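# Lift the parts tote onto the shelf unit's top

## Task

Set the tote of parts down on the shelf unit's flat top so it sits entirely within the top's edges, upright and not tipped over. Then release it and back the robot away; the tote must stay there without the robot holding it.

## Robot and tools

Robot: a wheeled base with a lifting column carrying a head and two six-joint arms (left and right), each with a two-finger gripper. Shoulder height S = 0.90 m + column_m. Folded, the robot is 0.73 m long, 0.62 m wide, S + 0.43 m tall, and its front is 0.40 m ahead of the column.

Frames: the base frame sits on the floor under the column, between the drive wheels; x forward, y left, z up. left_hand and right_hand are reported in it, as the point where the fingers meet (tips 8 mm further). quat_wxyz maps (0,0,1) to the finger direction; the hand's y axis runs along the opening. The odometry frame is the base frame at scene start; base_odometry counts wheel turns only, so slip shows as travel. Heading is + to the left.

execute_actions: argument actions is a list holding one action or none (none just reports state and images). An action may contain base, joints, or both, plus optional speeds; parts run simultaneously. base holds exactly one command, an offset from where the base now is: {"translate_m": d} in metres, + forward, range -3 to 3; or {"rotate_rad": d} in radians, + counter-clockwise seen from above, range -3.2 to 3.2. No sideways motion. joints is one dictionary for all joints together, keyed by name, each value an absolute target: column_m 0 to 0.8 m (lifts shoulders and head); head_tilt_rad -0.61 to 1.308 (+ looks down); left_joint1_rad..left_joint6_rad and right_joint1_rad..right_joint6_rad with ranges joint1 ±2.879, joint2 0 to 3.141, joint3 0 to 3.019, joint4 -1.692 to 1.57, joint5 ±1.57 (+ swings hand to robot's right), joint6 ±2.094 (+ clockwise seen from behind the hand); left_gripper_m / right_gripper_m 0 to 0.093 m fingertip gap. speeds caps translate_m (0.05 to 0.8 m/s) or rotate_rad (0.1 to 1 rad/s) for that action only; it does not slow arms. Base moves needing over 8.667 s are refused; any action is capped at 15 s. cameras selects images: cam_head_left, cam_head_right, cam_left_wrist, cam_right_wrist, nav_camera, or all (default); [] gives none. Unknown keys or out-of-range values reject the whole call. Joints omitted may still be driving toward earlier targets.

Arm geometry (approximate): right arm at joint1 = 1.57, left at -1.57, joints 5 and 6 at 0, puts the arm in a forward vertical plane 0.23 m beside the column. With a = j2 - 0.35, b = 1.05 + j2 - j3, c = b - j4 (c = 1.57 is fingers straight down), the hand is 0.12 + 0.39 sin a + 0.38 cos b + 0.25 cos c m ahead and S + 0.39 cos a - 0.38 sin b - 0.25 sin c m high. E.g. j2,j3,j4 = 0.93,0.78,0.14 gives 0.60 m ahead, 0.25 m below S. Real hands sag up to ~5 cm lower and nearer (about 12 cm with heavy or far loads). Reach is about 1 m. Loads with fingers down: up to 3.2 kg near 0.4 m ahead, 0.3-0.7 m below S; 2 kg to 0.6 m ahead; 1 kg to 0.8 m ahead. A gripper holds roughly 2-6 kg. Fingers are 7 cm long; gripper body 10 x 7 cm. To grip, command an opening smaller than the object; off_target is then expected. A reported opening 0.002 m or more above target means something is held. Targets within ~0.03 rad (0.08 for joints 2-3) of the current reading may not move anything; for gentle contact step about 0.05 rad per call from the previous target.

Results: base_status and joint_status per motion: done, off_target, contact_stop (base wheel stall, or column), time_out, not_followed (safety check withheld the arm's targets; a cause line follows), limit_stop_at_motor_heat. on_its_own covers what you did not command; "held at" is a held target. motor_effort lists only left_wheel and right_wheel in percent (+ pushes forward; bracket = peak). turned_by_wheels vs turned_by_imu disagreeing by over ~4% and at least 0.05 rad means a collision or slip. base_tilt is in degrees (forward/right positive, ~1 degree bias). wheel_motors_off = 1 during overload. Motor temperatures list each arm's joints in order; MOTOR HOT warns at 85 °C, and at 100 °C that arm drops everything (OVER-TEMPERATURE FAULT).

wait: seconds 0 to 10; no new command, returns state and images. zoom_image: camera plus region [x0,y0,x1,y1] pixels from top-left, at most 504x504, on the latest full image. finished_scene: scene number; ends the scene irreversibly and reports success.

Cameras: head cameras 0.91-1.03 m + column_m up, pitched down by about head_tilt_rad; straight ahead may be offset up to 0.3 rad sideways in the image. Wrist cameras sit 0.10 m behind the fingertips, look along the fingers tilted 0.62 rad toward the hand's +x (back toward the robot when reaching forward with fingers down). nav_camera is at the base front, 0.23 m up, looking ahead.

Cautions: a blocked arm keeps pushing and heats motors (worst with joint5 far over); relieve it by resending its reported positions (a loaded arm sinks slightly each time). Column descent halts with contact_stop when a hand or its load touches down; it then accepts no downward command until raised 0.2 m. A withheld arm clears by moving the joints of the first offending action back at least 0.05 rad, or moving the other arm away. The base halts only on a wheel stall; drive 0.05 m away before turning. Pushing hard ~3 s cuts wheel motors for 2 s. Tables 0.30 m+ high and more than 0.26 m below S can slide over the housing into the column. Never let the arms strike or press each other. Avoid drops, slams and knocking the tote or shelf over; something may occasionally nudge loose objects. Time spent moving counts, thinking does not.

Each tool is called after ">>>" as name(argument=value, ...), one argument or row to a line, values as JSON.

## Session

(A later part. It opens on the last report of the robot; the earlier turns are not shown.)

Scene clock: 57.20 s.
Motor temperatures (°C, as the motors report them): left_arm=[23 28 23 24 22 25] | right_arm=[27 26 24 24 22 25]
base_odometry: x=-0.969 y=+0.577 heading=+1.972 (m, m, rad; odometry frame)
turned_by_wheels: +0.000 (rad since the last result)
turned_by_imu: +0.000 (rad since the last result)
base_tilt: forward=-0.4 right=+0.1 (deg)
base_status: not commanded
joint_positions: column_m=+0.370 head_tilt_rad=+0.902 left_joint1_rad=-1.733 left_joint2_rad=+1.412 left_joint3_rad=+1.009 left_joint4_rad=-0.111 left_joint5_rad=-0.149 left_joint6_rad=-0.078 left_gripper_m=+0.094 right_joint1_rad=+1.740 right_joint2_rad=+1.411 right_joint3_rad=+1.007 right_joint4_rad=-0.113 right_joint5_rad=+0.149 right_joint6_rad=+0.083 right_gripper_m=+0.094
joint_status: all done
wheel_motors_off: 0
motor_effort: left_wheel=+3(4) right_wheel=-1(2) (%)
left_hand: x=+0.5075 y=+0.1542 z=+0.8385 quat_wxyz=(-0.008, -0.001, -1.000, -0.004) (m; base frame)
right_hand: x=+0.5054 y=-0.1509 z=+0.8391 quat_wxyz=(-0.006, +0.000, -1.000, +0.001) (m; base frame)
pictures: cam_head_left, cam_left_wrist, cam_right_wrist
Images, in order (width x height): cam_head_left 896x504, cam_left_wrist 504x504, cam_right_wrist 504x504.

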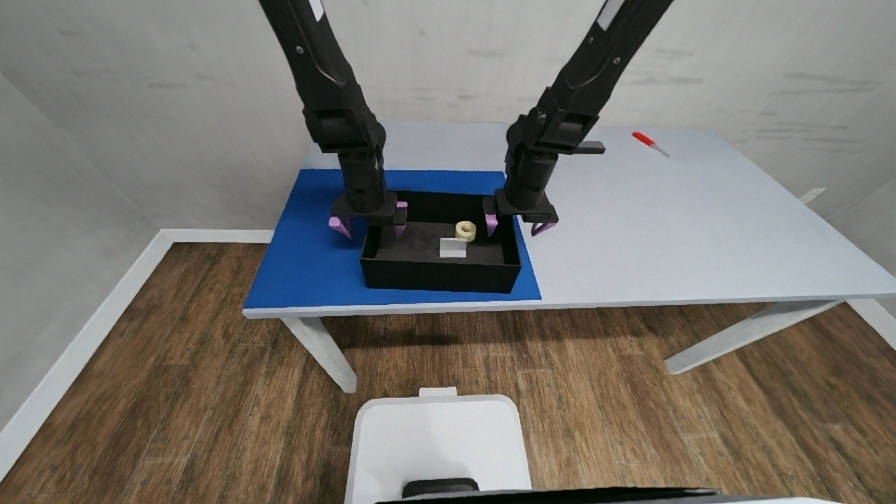

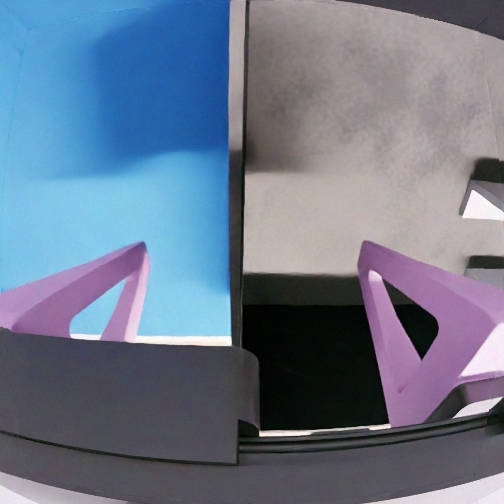

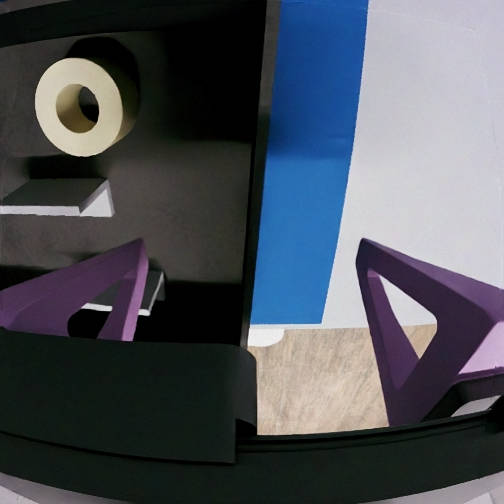

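>>> execute_actions(
  actions=[
    {"joints":{"column_m":0.32}},
  ],
  cameras=["cam_head_left","cam_left_wrist","cam_right_wrist"],
)

Scene clock: 59.47 s.
Motor temperatures (°C, as the motors report them): left_arm=[23 28 23 24 22 25] | right_arm=[27 26 24 24 22 25]
base_odometry: x=-0.969 y=+0.577 heading=+1.972 (m, m, rad; odometry frame)
turned_by_wheels: +0.000 (rad since the last result)
turned_by_imu: +0.000 (rad since the last result)
base_tilt: forward=-0.5 right=+0.0 (deg)
base_status: not commanded
joint_positions: column_m=+0.320 head_tilt_rad=+0.902 left_joint1_rad=-1.738 left_joint2_rad=+1.374 left_joint3_rad=+0.988 left_joint4_rad=-0.115 left_joint5_rad=-0.154 left_joint6_rad=-0.082 left_gripper_m=+0.094 right_joint1_rad=+1.742 right_joint2_rad=+1.393 right_joint3_rad=+0.996 right_joint4_rad=-0.113 right_joint5_rad=+0.149 right_joint6_rad=+0.083 right_gripper_m=+0.094
joint_status: all done
wheel_motors_off: 0
motor_effort: left_wheel=+11(13) right_wheel=+1(2) (%)
left_hand: x=+0.5090 y=+0.1538 z=+0.8022 quat_wxyz=(-0.014, +0.001, -1.000, -0.004) (m; base frame)
right_hand: x=+0.5063 y=-0.1509 z=+0.7954 quat_wxyz=(-0.010, +0.000, -1.000, +0.000) (m; base frame)
pictures: cam_head_left, cam_left_wrist, cam_right_wrist
Images, in order (width x height): cam_head_left 896x504, cam_left_wrist 504x504, cam_right_wrist 504x504.

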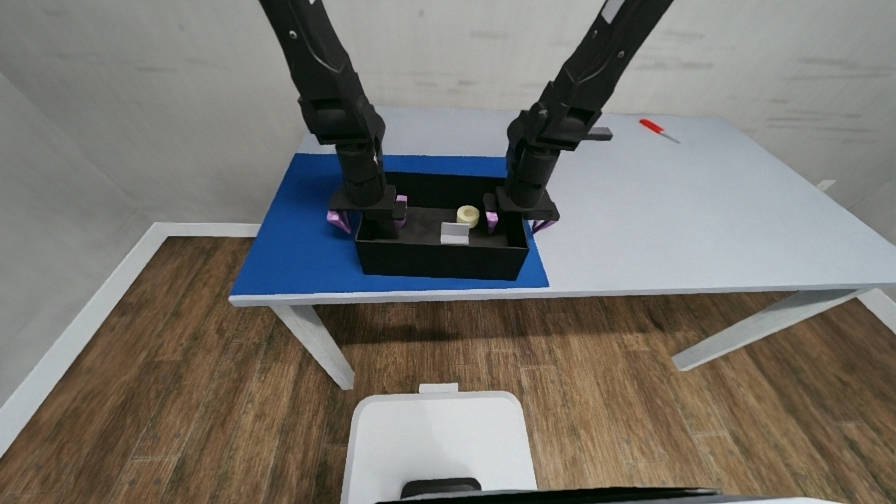

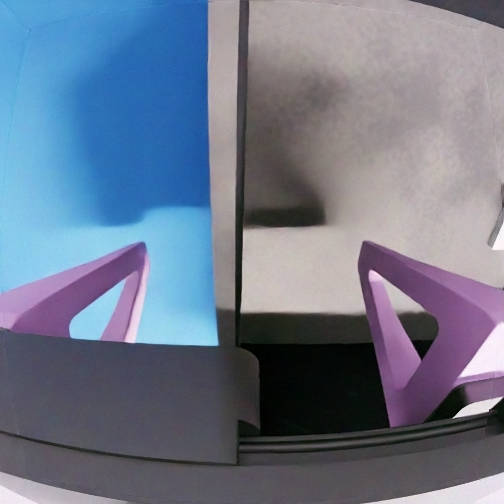

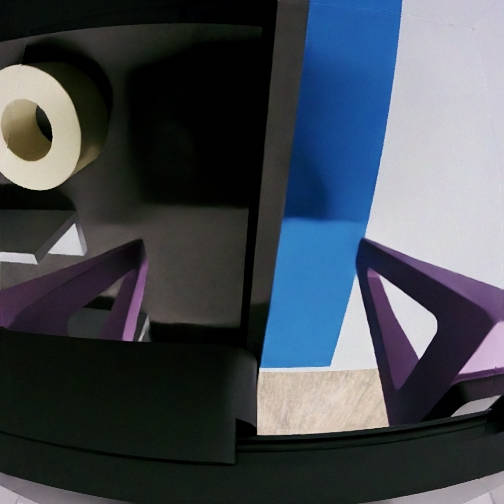

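>>> execute_actions(
  actions=[
    {"joints":{"left_gripper_m":0,"right_gripper_m":0}},
  ],
  cameras=["cam_left_wrist","cam_right_wrist"],
)

>>> execute_actions(
  actions=[
    {"joints":{"column_m":0.5}},
  ],
  cameras=["cam_head_left","cam_left_wrist","cam_right_wrist"],
)

Scene clock: 63.07 s.
Motor temperatures (°C, as the motors report them): left_arm=[23 28 23 24 22 25] | right_arm=[27 26 24 24 22 25]
base_odometry: x=-0.969 y=+0.577 heading=+1.972 (m, m, rad; odometry frame)
turned_by_wheels: +0.000 (rad since the last result)
turned_by_imu: -0.001 (rad since the last result)
base_tilt: forward=-0.4 right=+0.0 (deg)
base_status: not commanded
joint_positions: column_m=+0.320 head_tilt_rad=+0.902 left_joint1_rad=-1.739 left_joint2_rad=+1.371 left_joint3_rad=+0.995 left_joint4_rad=-0.125 left_joint5_rad=-0.165 left_joint6_rad=-0.068 left_gripper_m=+0.002 right_joint1_rad=+1.736 right_joint2_rad=+1.386 right_joint3_rad=+0.998 right_joint4_rad=-0.114 right_joint5_rad=+0.152 right_joint6_rad=+0.129 right_gripper_m=+0.002
joint_status: all done
wheel_motors_off: 0
motor_effort: left_wheel=+6(16) right_wheel=-2(9) (%)
left_hand: x=+0.5127 y=+0.1550 z=+0.8037 quat_wxyz=(-0.015, -0.006, -1.000, -0.009) (m; base frame)
right_hand: x=+0.5107 y=-0.1549 z=+0.7979 quat_wxyz=(-0.014, -0.025, -1.000, +0.003) (m; base frame)
pictures: cam_left_wrist, cam_right_wrist
Images, in order (width x height): cam_left_wrist 504x504, cam_right_wrist 504x504.

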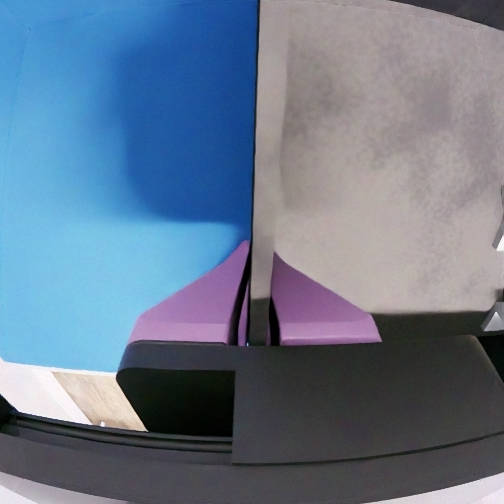

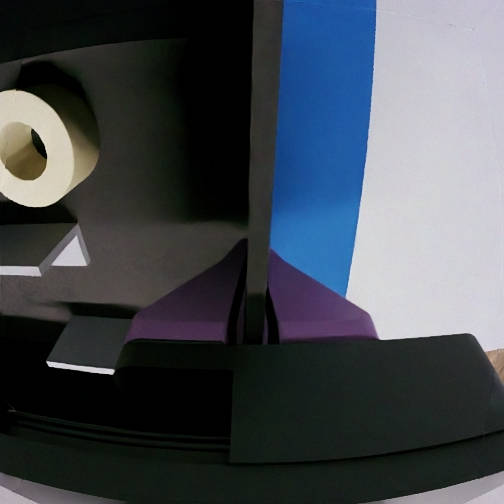

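Scene clock: 66.00 s.
Motor temperatures (°C, as the motors report them): left_arm=[23 28 23 24 22 25] | right_arm=[27 26 24 24 22 25]
base_odometry: x=-0.969 y=+0.577 heading=+1.972 (m, m, rad; odometry frame)
turned_by_wheels: +0.000 (rad since the last result)
turned_by_imu: +0.000 (rad since the last result)
base_tilt: forward=-0.3 right=+0.0 (deg)
base_status: not commanded
joint_positions: column_m=+0.500 head_tilt_rad=+0.902 left_joint1_rad=-1.735 left_joint2_rad=+1.415 left_joint3_rad=+1.002 left_joint4_rad=-0.114 left_joint5_rad=-0.152 left_joint6_rad=-0.067 left_gripper_m=+0.002 right_joint1_rad=+1.735 right_joint2_rad=+1.422 right_joint3_rad=+1.012 right_joint4_rad=-0.111 right_joint5_rad=+0.161 right_joint6_rad=+0.122 right_gripper_m=+0.002
joint_status: all done
wheel_motors_off: 0
motor_effort: left_wheel=+4(6) right_wheel=-4(3) (%)
left_hand: x=+0.5004 y=+0.1538 z=+0.9670 quat_wxyz=(-0.001, -0.007, -1.000, -0.005) (m; base frame)
right_hand: x=+0.5047 y=-0.1553 z=+0.9647 quat_wxyz=(-0.005, -0.020, -1.000, +0.009) (m; base frame)
pictures: cam_head_left, cam_left_wrist, cam_right_wrist
Images, in order (width x height): cam_head_left 896x504, cam_left_wrist 504x504, cam_right_wrist 504x504.

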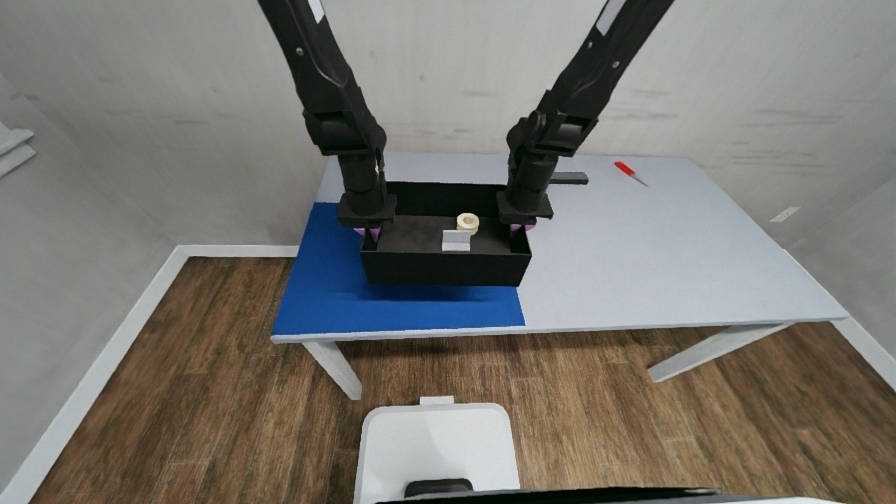

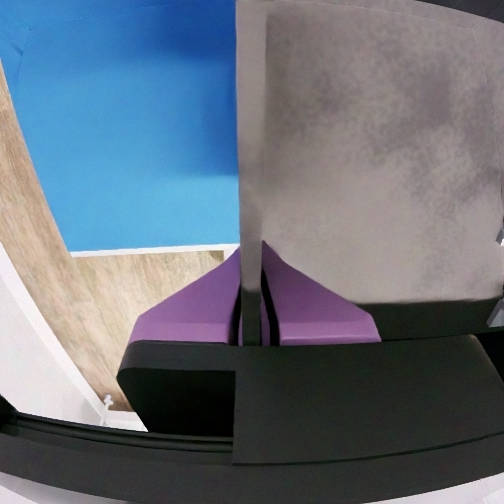

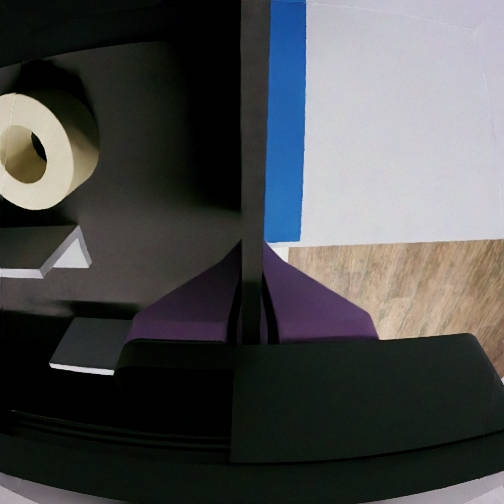

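>>> execute_actions(
  actions=[
    {"base":{"translate_m":-0.6},"joints":{"column_m":0.56},"speeds":{"translate_m":0.4}},
  ],
  cameras=[],
)

>>> execute_actions(
  actions=[
    {"base":{"rotate_rad":-3.1},"joints":{"head_tilt_rad":0.65},"speeds":{"rotate_rad":0.6}},
  ],
  cameras=["cam_head_left","cam_head_right","nav_camera"],
)

Scene clock: 72.33 s.
Motor temperatures (°C, as the motors report them): left_arm=[23 28 23 24 22 25] | right_arm=[27 26 24 24 22 26]
base_odometry: x=-0.735 y=+0.025 heading=+1.972 (m, m, rad; odometry frame)
turned_by_wheels: +0.000 (rad since the last result)
turned_by_imu: -0.001 (rad since the last result)
base_tilt: forward=-0.4 right=+0.0 (deg)
base_status: done
joint_positions: column_m=+0.560 head_tilt_rad=+0.902 left_joint1_rad=-1.734 left_joint2_rad=+1.417 left_joint3_rad=+1.000 left_joint4_rad=-0.113 left_joint5_rad=-0.150 left_joint6_rad=-0.069 left_gripper_m=+0.002 right_joint1_rad=+1.735 right_joint2_rad=+1.423 right_joint3_rad=+1.011 right_joint4_rad=-0.111 right_joint5_rad=+0.161 right_joint6_rad=+0.121 right_gripper_m=+0.002
joint_status: all done
wheel_motors_off: 0
motor_effort: left_wheel=-1(44) right_wheel=+1(56) (%)
left_hand: x=+0.4988 y=+0.1538 z=+1.0261 quat_wxyz=(+0.000, -0.007, -1.000, -0.004) (m; base frame)
right_hand: x=+0.5034 y=-0.1556 z=+1.0241 quat_wxyz=(-0.004, -0.020, -1.000, +0.009) (m; base frame)
pictures: none
No camera images: the call's "cameras" was empty. Leave "cameras" out to get every camera's image.

Scene clock: 78.63 s.
Motor temperatures (°C, as the motors report them): left_arm=[23 28 23 24 22 25] | right_arm=[27 26 24 24 22 26]
base_odometry: x=-0.735 y=+0.025 heading=-1.127 (m, m, rad; odometry frame)
turned_by_wheels: -3.099 (rad since the last result)
turned_by_imu: -3.114 (rad since the last result)
base_tilt: forward=-0.4 right=+0.0 (deg)
base_status: done
joint_positions: column_m=+0.560 head_tilt_rad=+0.667 left_joint1_rad=-1.733 left_joint2_rad=+1.417 left_joint3_rad=+1.000 left_joint4_rad=-0.113 left_joint5_rad=-0.148 left_joint6_rad=-0.070 left_gripper_m=+0.002 right_joint1_rad=+1.734 right_joint2_rad=+1.423 right_joint3_rad=+1.011 right_joint4_rad=-0.111 right_joint5_rad=+0.160 right_joint6_rad=+0.121 right_gripper_m=+0.002
joint_status: all done
wheel_motors_off: 0
motor_effort: left_wheel=+7(51) right_wheel=-4(46) (%)
left_hand: x=+0.4988 y=+0.1539 z=+1.0261 quat_wxyz=(+0.000, -0.006, -1.000, -0.004) (m; base frame)
right_hand: x=+0.5034 y=-0.1557 z=+1.0240 quat_wxyz=(-0.004, -0.020, -1.000, +0.009) (m; base frame)
pictures: cam_head_left, cam_head_right, nav_camera
Images, in order (width x height): cam_head_left 896x504, cam_head_right 896x504, nav_camera 896x504.

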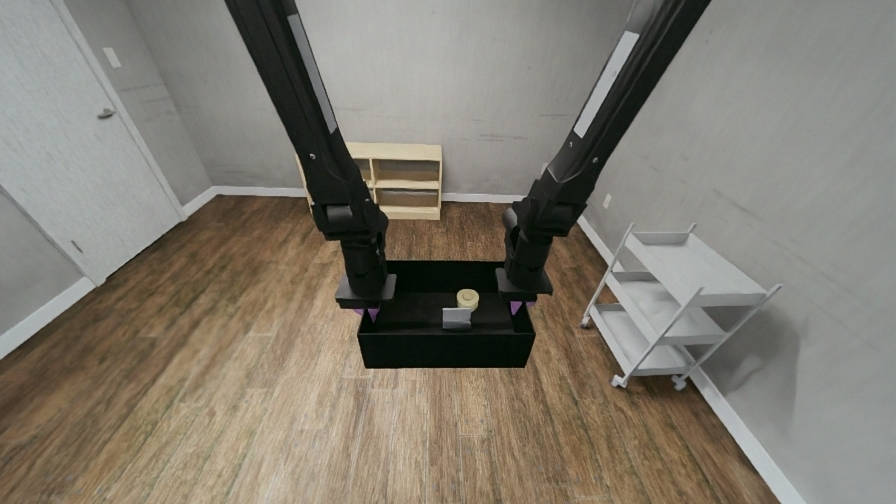

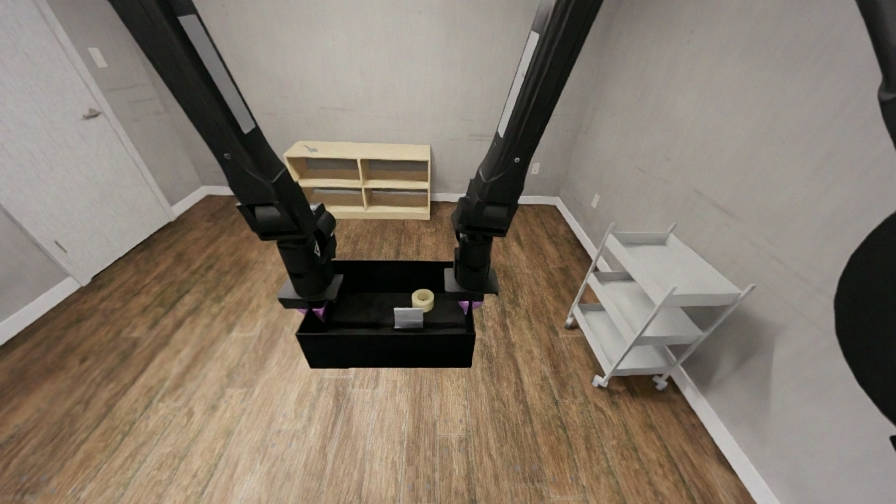

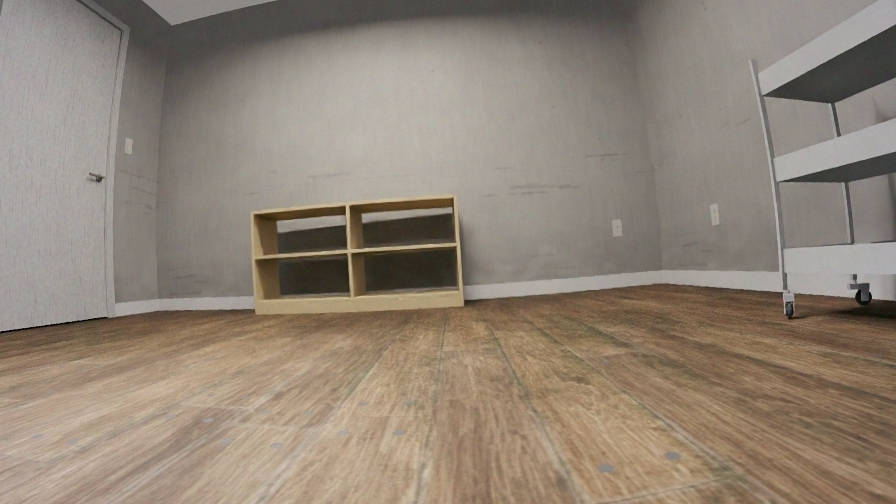

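>>> execute_actions(
  actions=[
    {"base":{"rotate_rad":0.25},"joints":{"left_joint2_rad":1.53,"left_joint3_rad":1.23,"left_joint4_rad":-0.23,"left_joint1_rad":-1.72,"left_joint5_rad":-0.14,"right_joint1_rad":1.72,"right_joint2_rad":1.53,"right_joint3_rad":1.23,"right_joint4_rad":-0.23,"right_joint5_rad":0.14},"speeds":{"rotate_rad":0.6}},
  ],
  cameras=[],
)

>>> execute_actions(
  actions=[
    {"base":{"translate_m":1.75},"joints":{"left_joint2_rad":1.63,"left_joint3_rad":1.46,"left_joint4_rad":-0.35,"left_joint1_rad":-1.705,"left_joint5_rad":-0.125,"right_joint1_rad":1.705,"right_joint2_rad":1.63,"right_joint3_rad":1.46,"right_joint4_rad":-0.35,"right_joint5_rad":0.125},"speeds":{"translate_m":0.5}},
  ],
  cameras=[],
)

>>> execute_actions(
  actions=[
    {"base":{"rotate_rad":-0.25},"joints":{"head_tilt_rad":0.9},"speeds":{"rotate_rad":0.6}},
  ],
)

Scene clock: 88.00 s.
Motor temperatures (°C, as the motors report them): left_arm=[23 28 23 24 22 25] | right_arm=[27 27 24 24 22 26]
base_odometry: x=-0.735 y=+0.025 heading=-0.878 (m, m, rad; odometry frame)
turned_by_wheels: +0.249 (rad since the last result)
turned_by_imu: +0.250 (rad since the last result)
base_tilt: forward=-0.3 right=-0.1 (deg)
base_status: done
joint_positions: column_m=+0.560 head_tilt_rad=+0.667 left_joint1_rad=-1.720 left_joint2_rad=+1.540 left_joint3_rad=+1.225 left_joint4_rad=-0.223 left_joint5_rad=-0.134 left_joint6_rad=-0.072 left_gripper_m=+0.002 right_joint1_rad=+1.709 right_joint2_rad=+1.544 right_joint3_rad=+1.235 right_joint4_rad=-0.220 right_joint5_rad=+0.146 right_joint6_rad=+0.111 right_gripper_m=+0.002
joint_status: all done
wheel_motors_off: 0
motor_effort: left_wheel=-7(28) right_wheel=+6(27) (%)
left_hand: x=+0.5551 y=+0.1504 z=+0.9889 quat_wxyz=(+0.005, -0.002, -1.000, -0.003) (m; base frame)
right_hand: x=+0.5605 y=-0.1602 z=+0.9872 quat_wxyz=(+0.000, -0.021, -1.000, +0.013) (m; base frame)
pictures: none
No camera images: the call's "cameras" was empty. Leave "cameras" out to get every camera's image.

Scene clock: 93.27 s.
Motor temperatures (°C, as the motors report them): left_arm=[23 29 24 24 22 25] | right_arm=[27 27 24 24 22 26]
base_odometry: x=+0.382 y=-1.323 heading=-0.880 (m, m, rad; odometry frame)
turned_by_wheels: -0.001 (rad since the last result)
turned_by_imu: -0.004 (rad since the last result)
base_tilt: forward=-0.3 right=-0.1 (deg)
base_status: done
joint_positions: column_m=+0.560 head_tilt_rad=+0.667 left_joint1_rad=-1.703 left_joint2_rad=+1.641 left_joint3_rad=+1.437 left_joint4_rad=-0.348 left_joint5_rad=-0.122 left_joint6_rad=-0.068 left_gripper_m=+0.002 right_joint1_rad=+1.700 right_joint2_rad=+1.654 right_joint3_rad=+1.454 right_joint4_rad=-0.343 right_joint5_rad=+0.133 right_joint6_rad=+0.107 right_gripper_m=+0.002
joint_status: all done
wheel_motors_off: 0
motor_effort: left_wheel=-1(41) right_wheel=+3(58) (%)
left_hand: x=+0.6056 y=+0.1532 z=+0.9626 quat_wxyz=(+0.012, -0.001, -1.000, -0.005) (m; base frame)
right_hand: x=+0.6109 y=-0.1572 z=+0.9583 quat_wxyz=(+0.007, -0.020, -1.000, +0.011) (m; base frame)
pictures: none
No camera images: the call's "cameras" was empty. Leave "cameras" out to get every camera's image.

Scene clock: 94.83 s.
Motor temperatures (°C, as the motors report them): left_arm=[23 29 24 24 22 25] | right_arm=[27 27 24 24 22 26]
base_odometry: x=+0.382 y=-1.323 heading=-1.128 (m, m, rad; odometry frame)
turned_by_wheels: -0.249 (rad since the last result)
turned_by_imu: -0.249 (rad since the last result)
base_tilt: forward=-0.5 right=+0.0 (deg)
base_status: done
joint_positions: column_m=+0.560 head_tilt_rad=+0.901 left_joint1_rad=-1.706 left_joint2_rad=+1.641 left_joint3_rad=+1.437 left_joint4_rad=-0.348 left_joint5_rad=-0.121 left_joint6_rad=-0.067 left_gripper_m=+0.002 right_joint1_rad=+1.696 right_joint2_rad=+1.654 right_joint3_rad=+1.454 right_joint4_rad=-0.343 right_joint5_rad=+0.130 right_joint6_rad=+0.105 right_gripper_m=+0.002
joint_status: all done
wheel_motors_off: 0
motor_effort: left_wheel=+3(41) right_wheel=-2(49) (%)
left_hand: x=+0.6054 y=+0.1509 z=+0.9628 quat_wxyz=(+0.012, -0.002, -1.000, -0.003) (m; base frame)
right_hand: x=+0.6110 y=-0.1600 z=+0.9580 quat_wxyz=(+0.007, -0.020, -1.000, +0.012) (m; base frame)
pictures: cam_head_left, cam_head_right, cam_left_wrist, cam_right_wrist, nav_camera
Images, in order (width x height): cam_head_left 896x504, cam_head_right 896x504, cam_left_wrist 504x504, cam_right_wrist 504x504, nav_camera 896x504.

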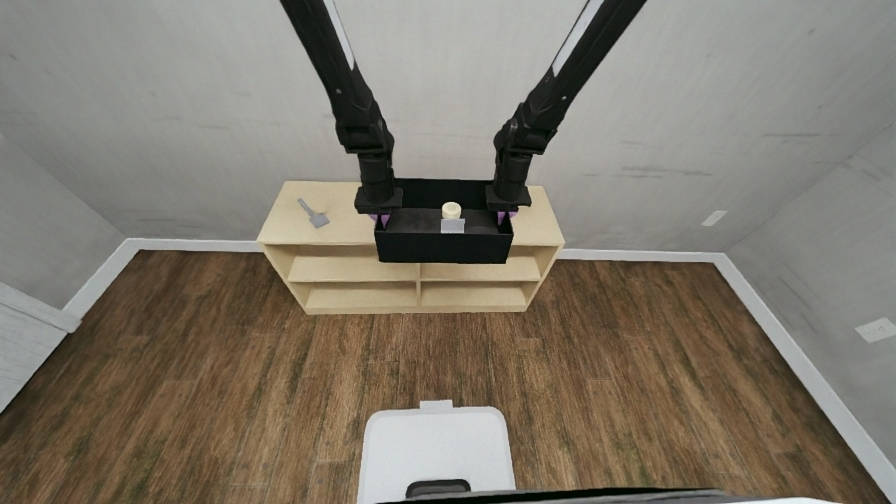

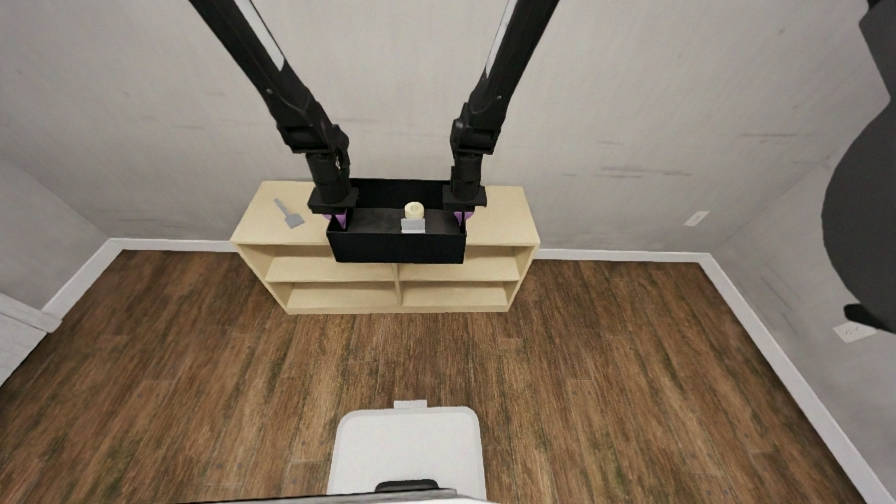

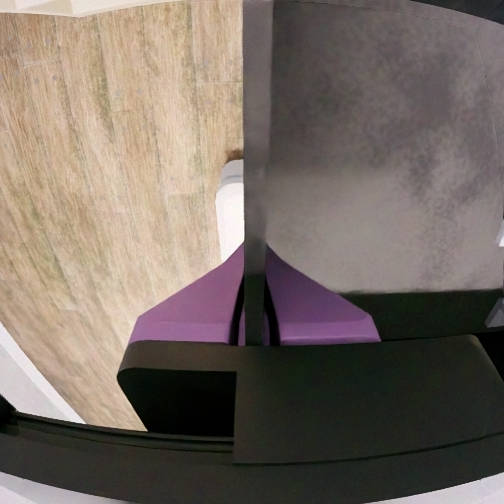

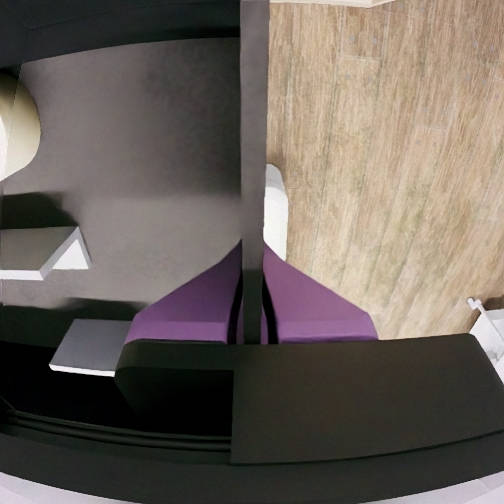

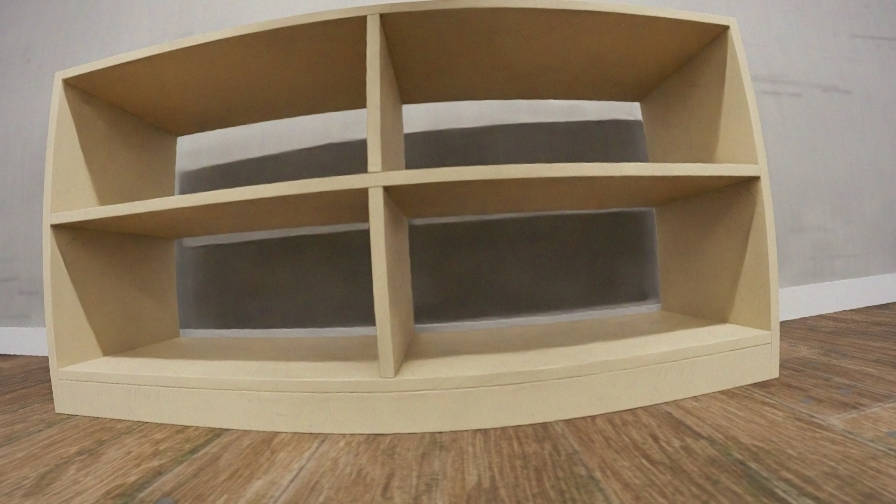

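>>> execute_actions(
  actions=[
    {"base":{"translate_m":0.34},"joints":{"column_m":0.36},"speeds":{"translate_m":0.25}},
  ],
  cameras=["cam_head_left","cam_left_wrist","cam_right_wrist"],
)

Scene clock: 101.83 s.
Motor temperatures (°C, as the motors report them): left_arm=[23 30 24 24 22 25] | right_arm=[27 28 24 24 22 26]
base_odometry: x=+0.528 y=-1.631 heading=-1.129 (m, m, rad; odometry frame)
turned_by_wheels: +0.000 (rad since the last result)
turned_by_imu: -0.002 (rad since the last result)
base_tilt: forward=-0.4 right=+0.0 (deg)
base_status: done
joint_positions: column_m=+0.360 head_tilt_rad=+0.901 left_joint1_rad=-1.706 left_joint2_rad=+1.641 left_joint3_rad=+1.438 left_joint4_rad=-0.348 left_joint5_rad=-0.121 left_joint6_rad=-0.067 left_gripper_m=+0.002 right_joint1_rad=+1.696 right_joint2_rad=+1.654 right_joint3_rad=+1.454 right_joint4_rad=-0.343 right_joint5_rad=+0.130 right_joint6_rad=+0.105 right_gripper_m=+0.002
joint_status: all done
wheel_motors_off: 0
motor_effort: left_wheel=-1(50) right_wheel=+1(49) (%)
left_hand: x=+0.6059 y=+0.1508 z=+0.7630 quat_wxyz=(+0.011, -0.002, -1.000, -0.003) (m; base frame)
right_hand: x=+0.6110 y=-0.1600 z=+0.7581 quat_wxyz=(+0.007, -0.020, -1.000, +0.012) (m; base frame)
pictures: cam_head_left, cam_left_wrist, cam_right_wrist
Images, in order (width x height): cam_head_left 896x504, cam_left_wrist 504x504, cam_right_wrist 504x504.

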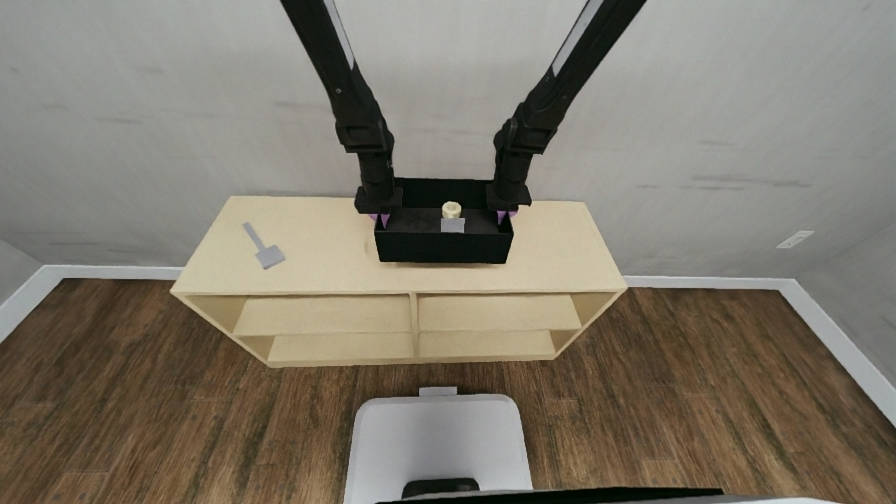

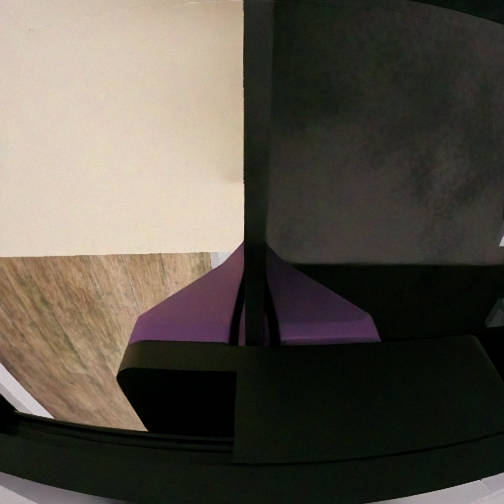

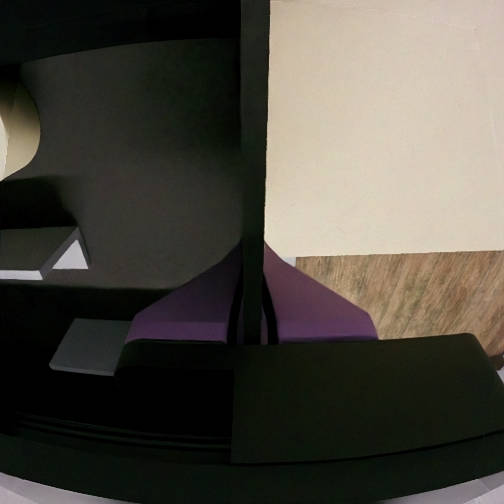

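>>> execute_actions(
  actions=[
    {"base":{"translate_m":0.035},"joints":{"column_m":0.28},"speeds":{"translate_m":0.05}},
  ],
  cameras=["cam_head_left","cam_left_wrist","cam_right_wrist"],
)

Scene clock: 105.53 s.
Motor temperatures (°C, as the motors report them): left_arm=[23 30 24 24 22 25] | right_arm=[27 28 24 24 22 26]
base_odometry: x=+0.543 y=-1.662 heading=-1.129 (m, m, rad; odometry frame)
turned_by_wheels: +0.000 (rad since the last result)
turned_by_imu: -0.001 (rad since the last result)
base_tilt: forward=-0.3 right=+0.0 (deg)
base_status: done
joint_positions: column_m=+0.280 head_tilt_rad=+0.902 left_joint1_rad=-1.706 left_joint2_rad=+1.641 left_joint3_rad=+1.440 left_joint4_rad=-0.348 left_joint5_rad=-0.121 left_joint6_rad=-0.067 left_gripper_m=+0.002 right_joint1_rad=+1.696 right_joint2_rad=+1.654 right_joint3_rad=+1.456 right_joint4_rad=-0.343 right_joint5_rad=+0.130 right_joint6_rad=+0.105 right_gripper_m=+0.002
joint_status: all done
wheel_motors_off: 0
motor_effort: left_wheel=+0(34) right_wheel=+1(30) (%)
left_hand: x=+0.6068 y=+0.1509 z=+0.6832 quat_wxyz=(+0.011, -0.002, -1.000, -0.003) (m; base frame)
right_hand: x=+0.6119 y=-0.1599 z=+0.6783 quat_wxyz=(+0.006, -0.021, -1.000, +0.012) (m; base frame)
pictures: cam_head_left, cam_left_wrist, cam_right_wrist
Images, in order (width x height): cam_head_left 896x504, cam_left_wrist 504x504, cam_right_wrist 504x504.

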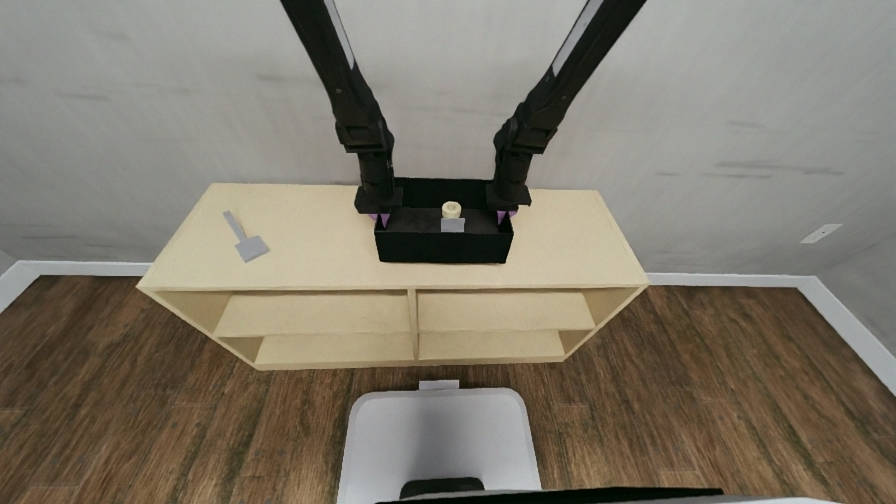

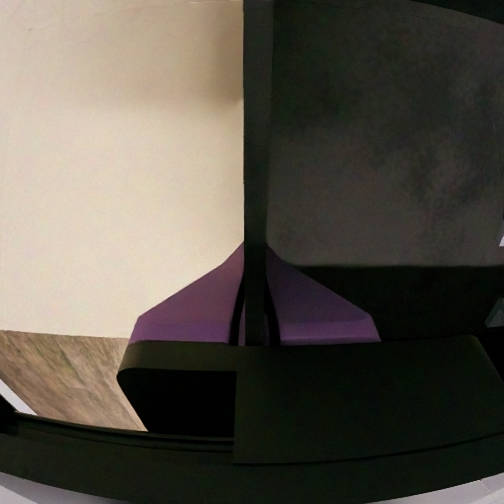

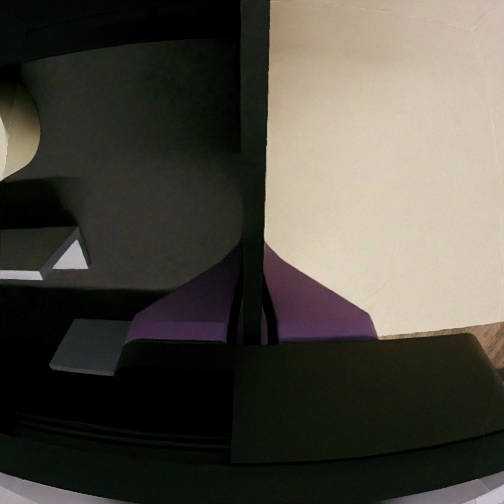

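>>> execute_actions(
  actions=[
    {"base":{"translate_m":0.02},"joints":{"column_m":0.23},"speeds":{"translate_m":0.05}},
  ],
  cameras=["cam_head_left","cam_left_wrist"],
)

Scene clock: 109.00 s.
Motor temperatures (°C, as the motors report them): left_arm=[23 30 24 24 22 25] | right_arm=[27 28 24 24 22 26]
base_odometry: x=+0.551 y=-1.680 heading=-1.129 (m, m, rad; odometry frame)
turned_by_wheels: +0.000 (rad since the last result)
turned_by_imu: -0.001 (rad since the last result)
base_tilt: forward=-0.4 right=+0.0 (deg)
base_status: done
joint_positions: column_m=+0.230 head_tilt_rad=+0.902 left_joint1_rad=-1.708 left_joint2_rad=+1.604 left_joint3_rad=+1.440 left_joint4_rad=-0.375 left_joint5_rad=-0.126 left_joint6_rad=-0.067 left_gripper_m=+0.002 right_joint1_rad=+1.696 right_joint2_rad=+1.624 right_joint3_rad=+1.455 right_joint4_rad=-0.353 right_joint5_rad=+0.126 right_joint6_rad=+0.105 right_gripper_m=+0.002
joint_status: all done
wheel_motors_off: 0
motor_effort: left_wheel=+1(34) right_wheel=+2(31) (%)
left_hand: x=+0.6185 y=+0.1518 z=+0.6515 quat_wxyz=(+0.006, -0.001, -1.000, -0.004) (m; base frame)
right_hand: x=+0.6237 y=-0.1600 z=+0.6428 quat_wxyz=(-0.003, -0.022, -1.000, +0.009) (m; base frame)
pictures: cam_head_left, cam_left_wrist
Images, in order (width x height): cam_head_left 896x504, cam_left_wrist 504x504.

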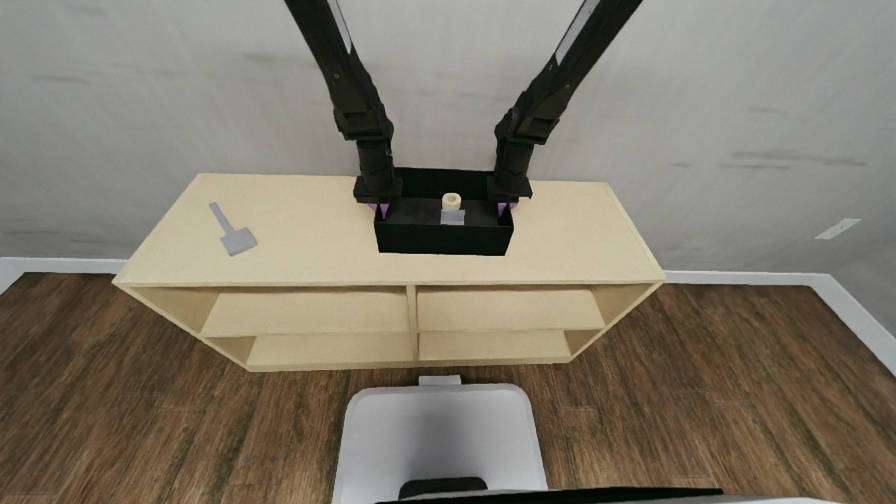

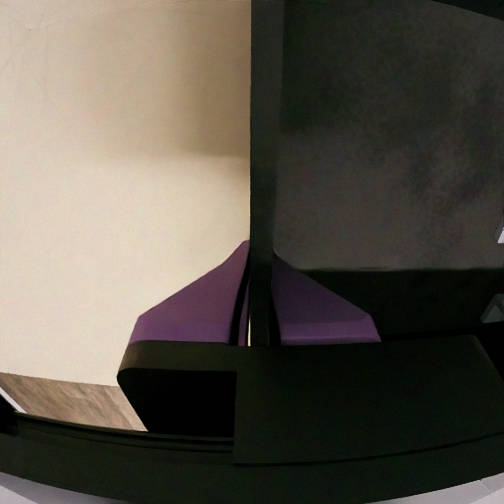

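Landed with margin.

>>> execute_actions(
  actions=[
    {"joints":{"left_gripper_m":0.05,"right_gripper_m":0.05}},
  ],
  cameras=[],
)

>>> execute_actions(
  actions=[
    {"joints":{"column_m":0.42}},
  ],
  cameras=["cam_head_left"],
)

>>> execute_actions(
  actions=[
    {"base":{"translate_m":-0.6}},
  ],
  cameras=["cam_head_left"],
)

Scene clock: 112.33 s.
Motor temperatures (°C, as the motors report them): left_arm=[23 30 24 24 22 25] | right_arm=[27 28 24 24 22 26]
base_odometry: x=+0.551 y=-1.680 heading=-1.129 (m, m, rad; odometry frame)
turned_by_wheels: +0.000 (rad since the last result)
turned_by_imu: +0.000 (rad since the last result)
base_tilt: forward=-0.3 right=+0.0 (deg)
base_status: not commanded
joint_positions: column_m=+0.230 head_tilt_rad=+0.902 left_joint1_rad=-1.710 left_joint2_rad=+1.604 left_joint3_rad=+1.442 left_joint4_rad=-0.363 left_joint5_rad=-0.124 left_joint6_rad=-0.075 left_gripper_m=+0.050 right_joint1_rad=+1.697 right_joint2_rad=+1.624 right_joint3_rad=+1.455 right_joint4_rad=-0.353 right_joint5_rad=+0.125 right_joint6_rad=+0.100 right_gripper_m=+0.050
joint_status: all done
wheel_motors_off: 0
motor_effort: left_wheel=+0(3) right_wheel=-1(3) (%)
left_hand: x=+0.6225 y=+0.1500 z=+0.6521 quat_wxyz=(-0.001, +0.002, -1.000, -0.002) (m; base frame)
right_hand: x=+0.6239 y=-0.1590 z=+0.6431 quat_wxyz=(-0.003, -0.019, -1.000, +0.008) (m; base frame)
pictures: none
No camera images: the call's "cameras" was empty. Leave "cameras" out to get every camera's image.

Scene clock: 115.40 s.
Motor temperatures (°C, as the motors report them): left_arm=[23 30 24 24 22 25] | right_arm=[27 29 24 24 22 26]
base_odometry: x=+0.551 y=-1.680 heading=-1.129 (m, m, rad; odometry frame)
turned_by_wheels: +0.000 (rad since the last result)
turned_by_imu: +0.000 (rad since the last result)
base_tilt: forward=-0.4 right=+0.0 (deg)
base_status: not commanded
joint_positions: column_m=+0.420 head_tilt_rad=+0.902 left_joint1_rad=-1.710 left_joint2_rad=+1.605 left_joint3_rad=+1.442 left_joint4_rad=-0.362 left_joint5_rad=-0.124 left_joint6_rad=-0.076 left_gripper_m=+0.050 right_joint1_rad=+1.697 right_joint2_rad=+1.624 right_joint3_rad=+1.455 right_joint4_rad=-0.353 right_joint5_rad=+0.125 right_joint6_rad=+0.099 right_gripper_m=+0.050
joint_status: all done
wheel_motors_off: 0
motor_effort: left_wheel=+0(0) right_wheel=+0(0) (%)
left_hand: x=+0.6225 y=+0.1499 z=+0.8415 quat_wxyz=(-0.002, +0.003, -1.000, -0.002) (m; base frame)
right_hand: x=+0.6239 y=-0.1590 z=+0.8329 quat_wxyz=(-0.003, -0.018, -1.000, +0.008) (m; base frame)
pictures: cam_head_left
Images, in order (width x height): cam_head_left 896x504.

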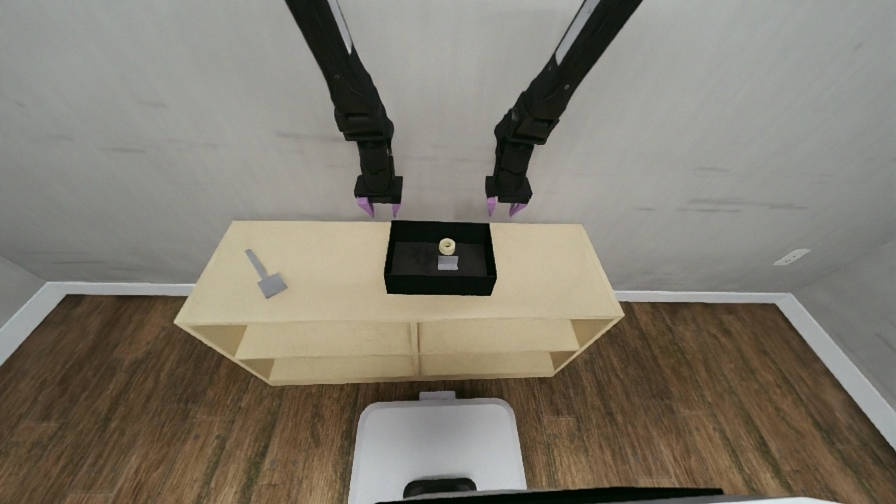

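Scene clock: 118.10 s.
Motor temperatures (°C, as the motors report them): left_arm=[23 30 24 24 22 25] | right_arm=[27 29 25 24 22 26]
base_odometry: x=+0.295 y=-1.138 heading=-1.128 (m, m, rad; odometry frame)
turned_by_wheels: +0.000 (rad since the last result)
turned_by_imu: +0.000 (rad since the last result)
base_tilt: forward=-0.3 right=+0.0 (deg)
base_status: done
joint_positions: column_m=+0.420 head_tilt_rad=+0.902 left_joint1_rad=-1.709 left_joint2_rad=+1.606 left_joint3_rad=+1.444 left_joint4_rad=-0.359 left_joint5_rad=-0.124 left_joint6_rad=-0.076 left_gripper_m=+0.050 right_joint1_rad=+1.697 right_joint2_rad=+1.624 right_joint3_rad=+1.452 right_joint4_rad=-0.353 right_joint5_rad=+0.125 right_joint6_rad=+0.099 right_gripper_m=+0.050
joint_status: not commanded
wheel_motors_off: 0
motor_effort: left_wheel=+0(46) right_wheel=-2(29) (%)
left_hand: x=+0.6241 y=+0.1500 z=+0.8413 quat_wxyz=(-0.004, +0.004, -1.000, -0.002) (m; base frame)
right_hand: x=+0.6220 y=-0.1588 z=+0.8325 quat_wxyz=(-0.002, -0.018, -1.000, +0.008) (m; base frame)
pictures: cam_head_left
Images, in order (width x height): cam_head_left 896x504.

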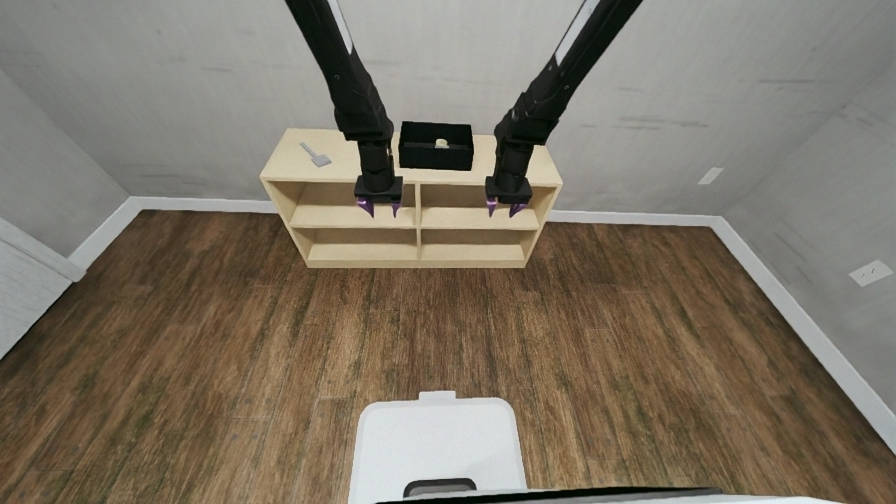

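>>> finished_scene(
  scene=2,
)

The scene is finished: the task was done.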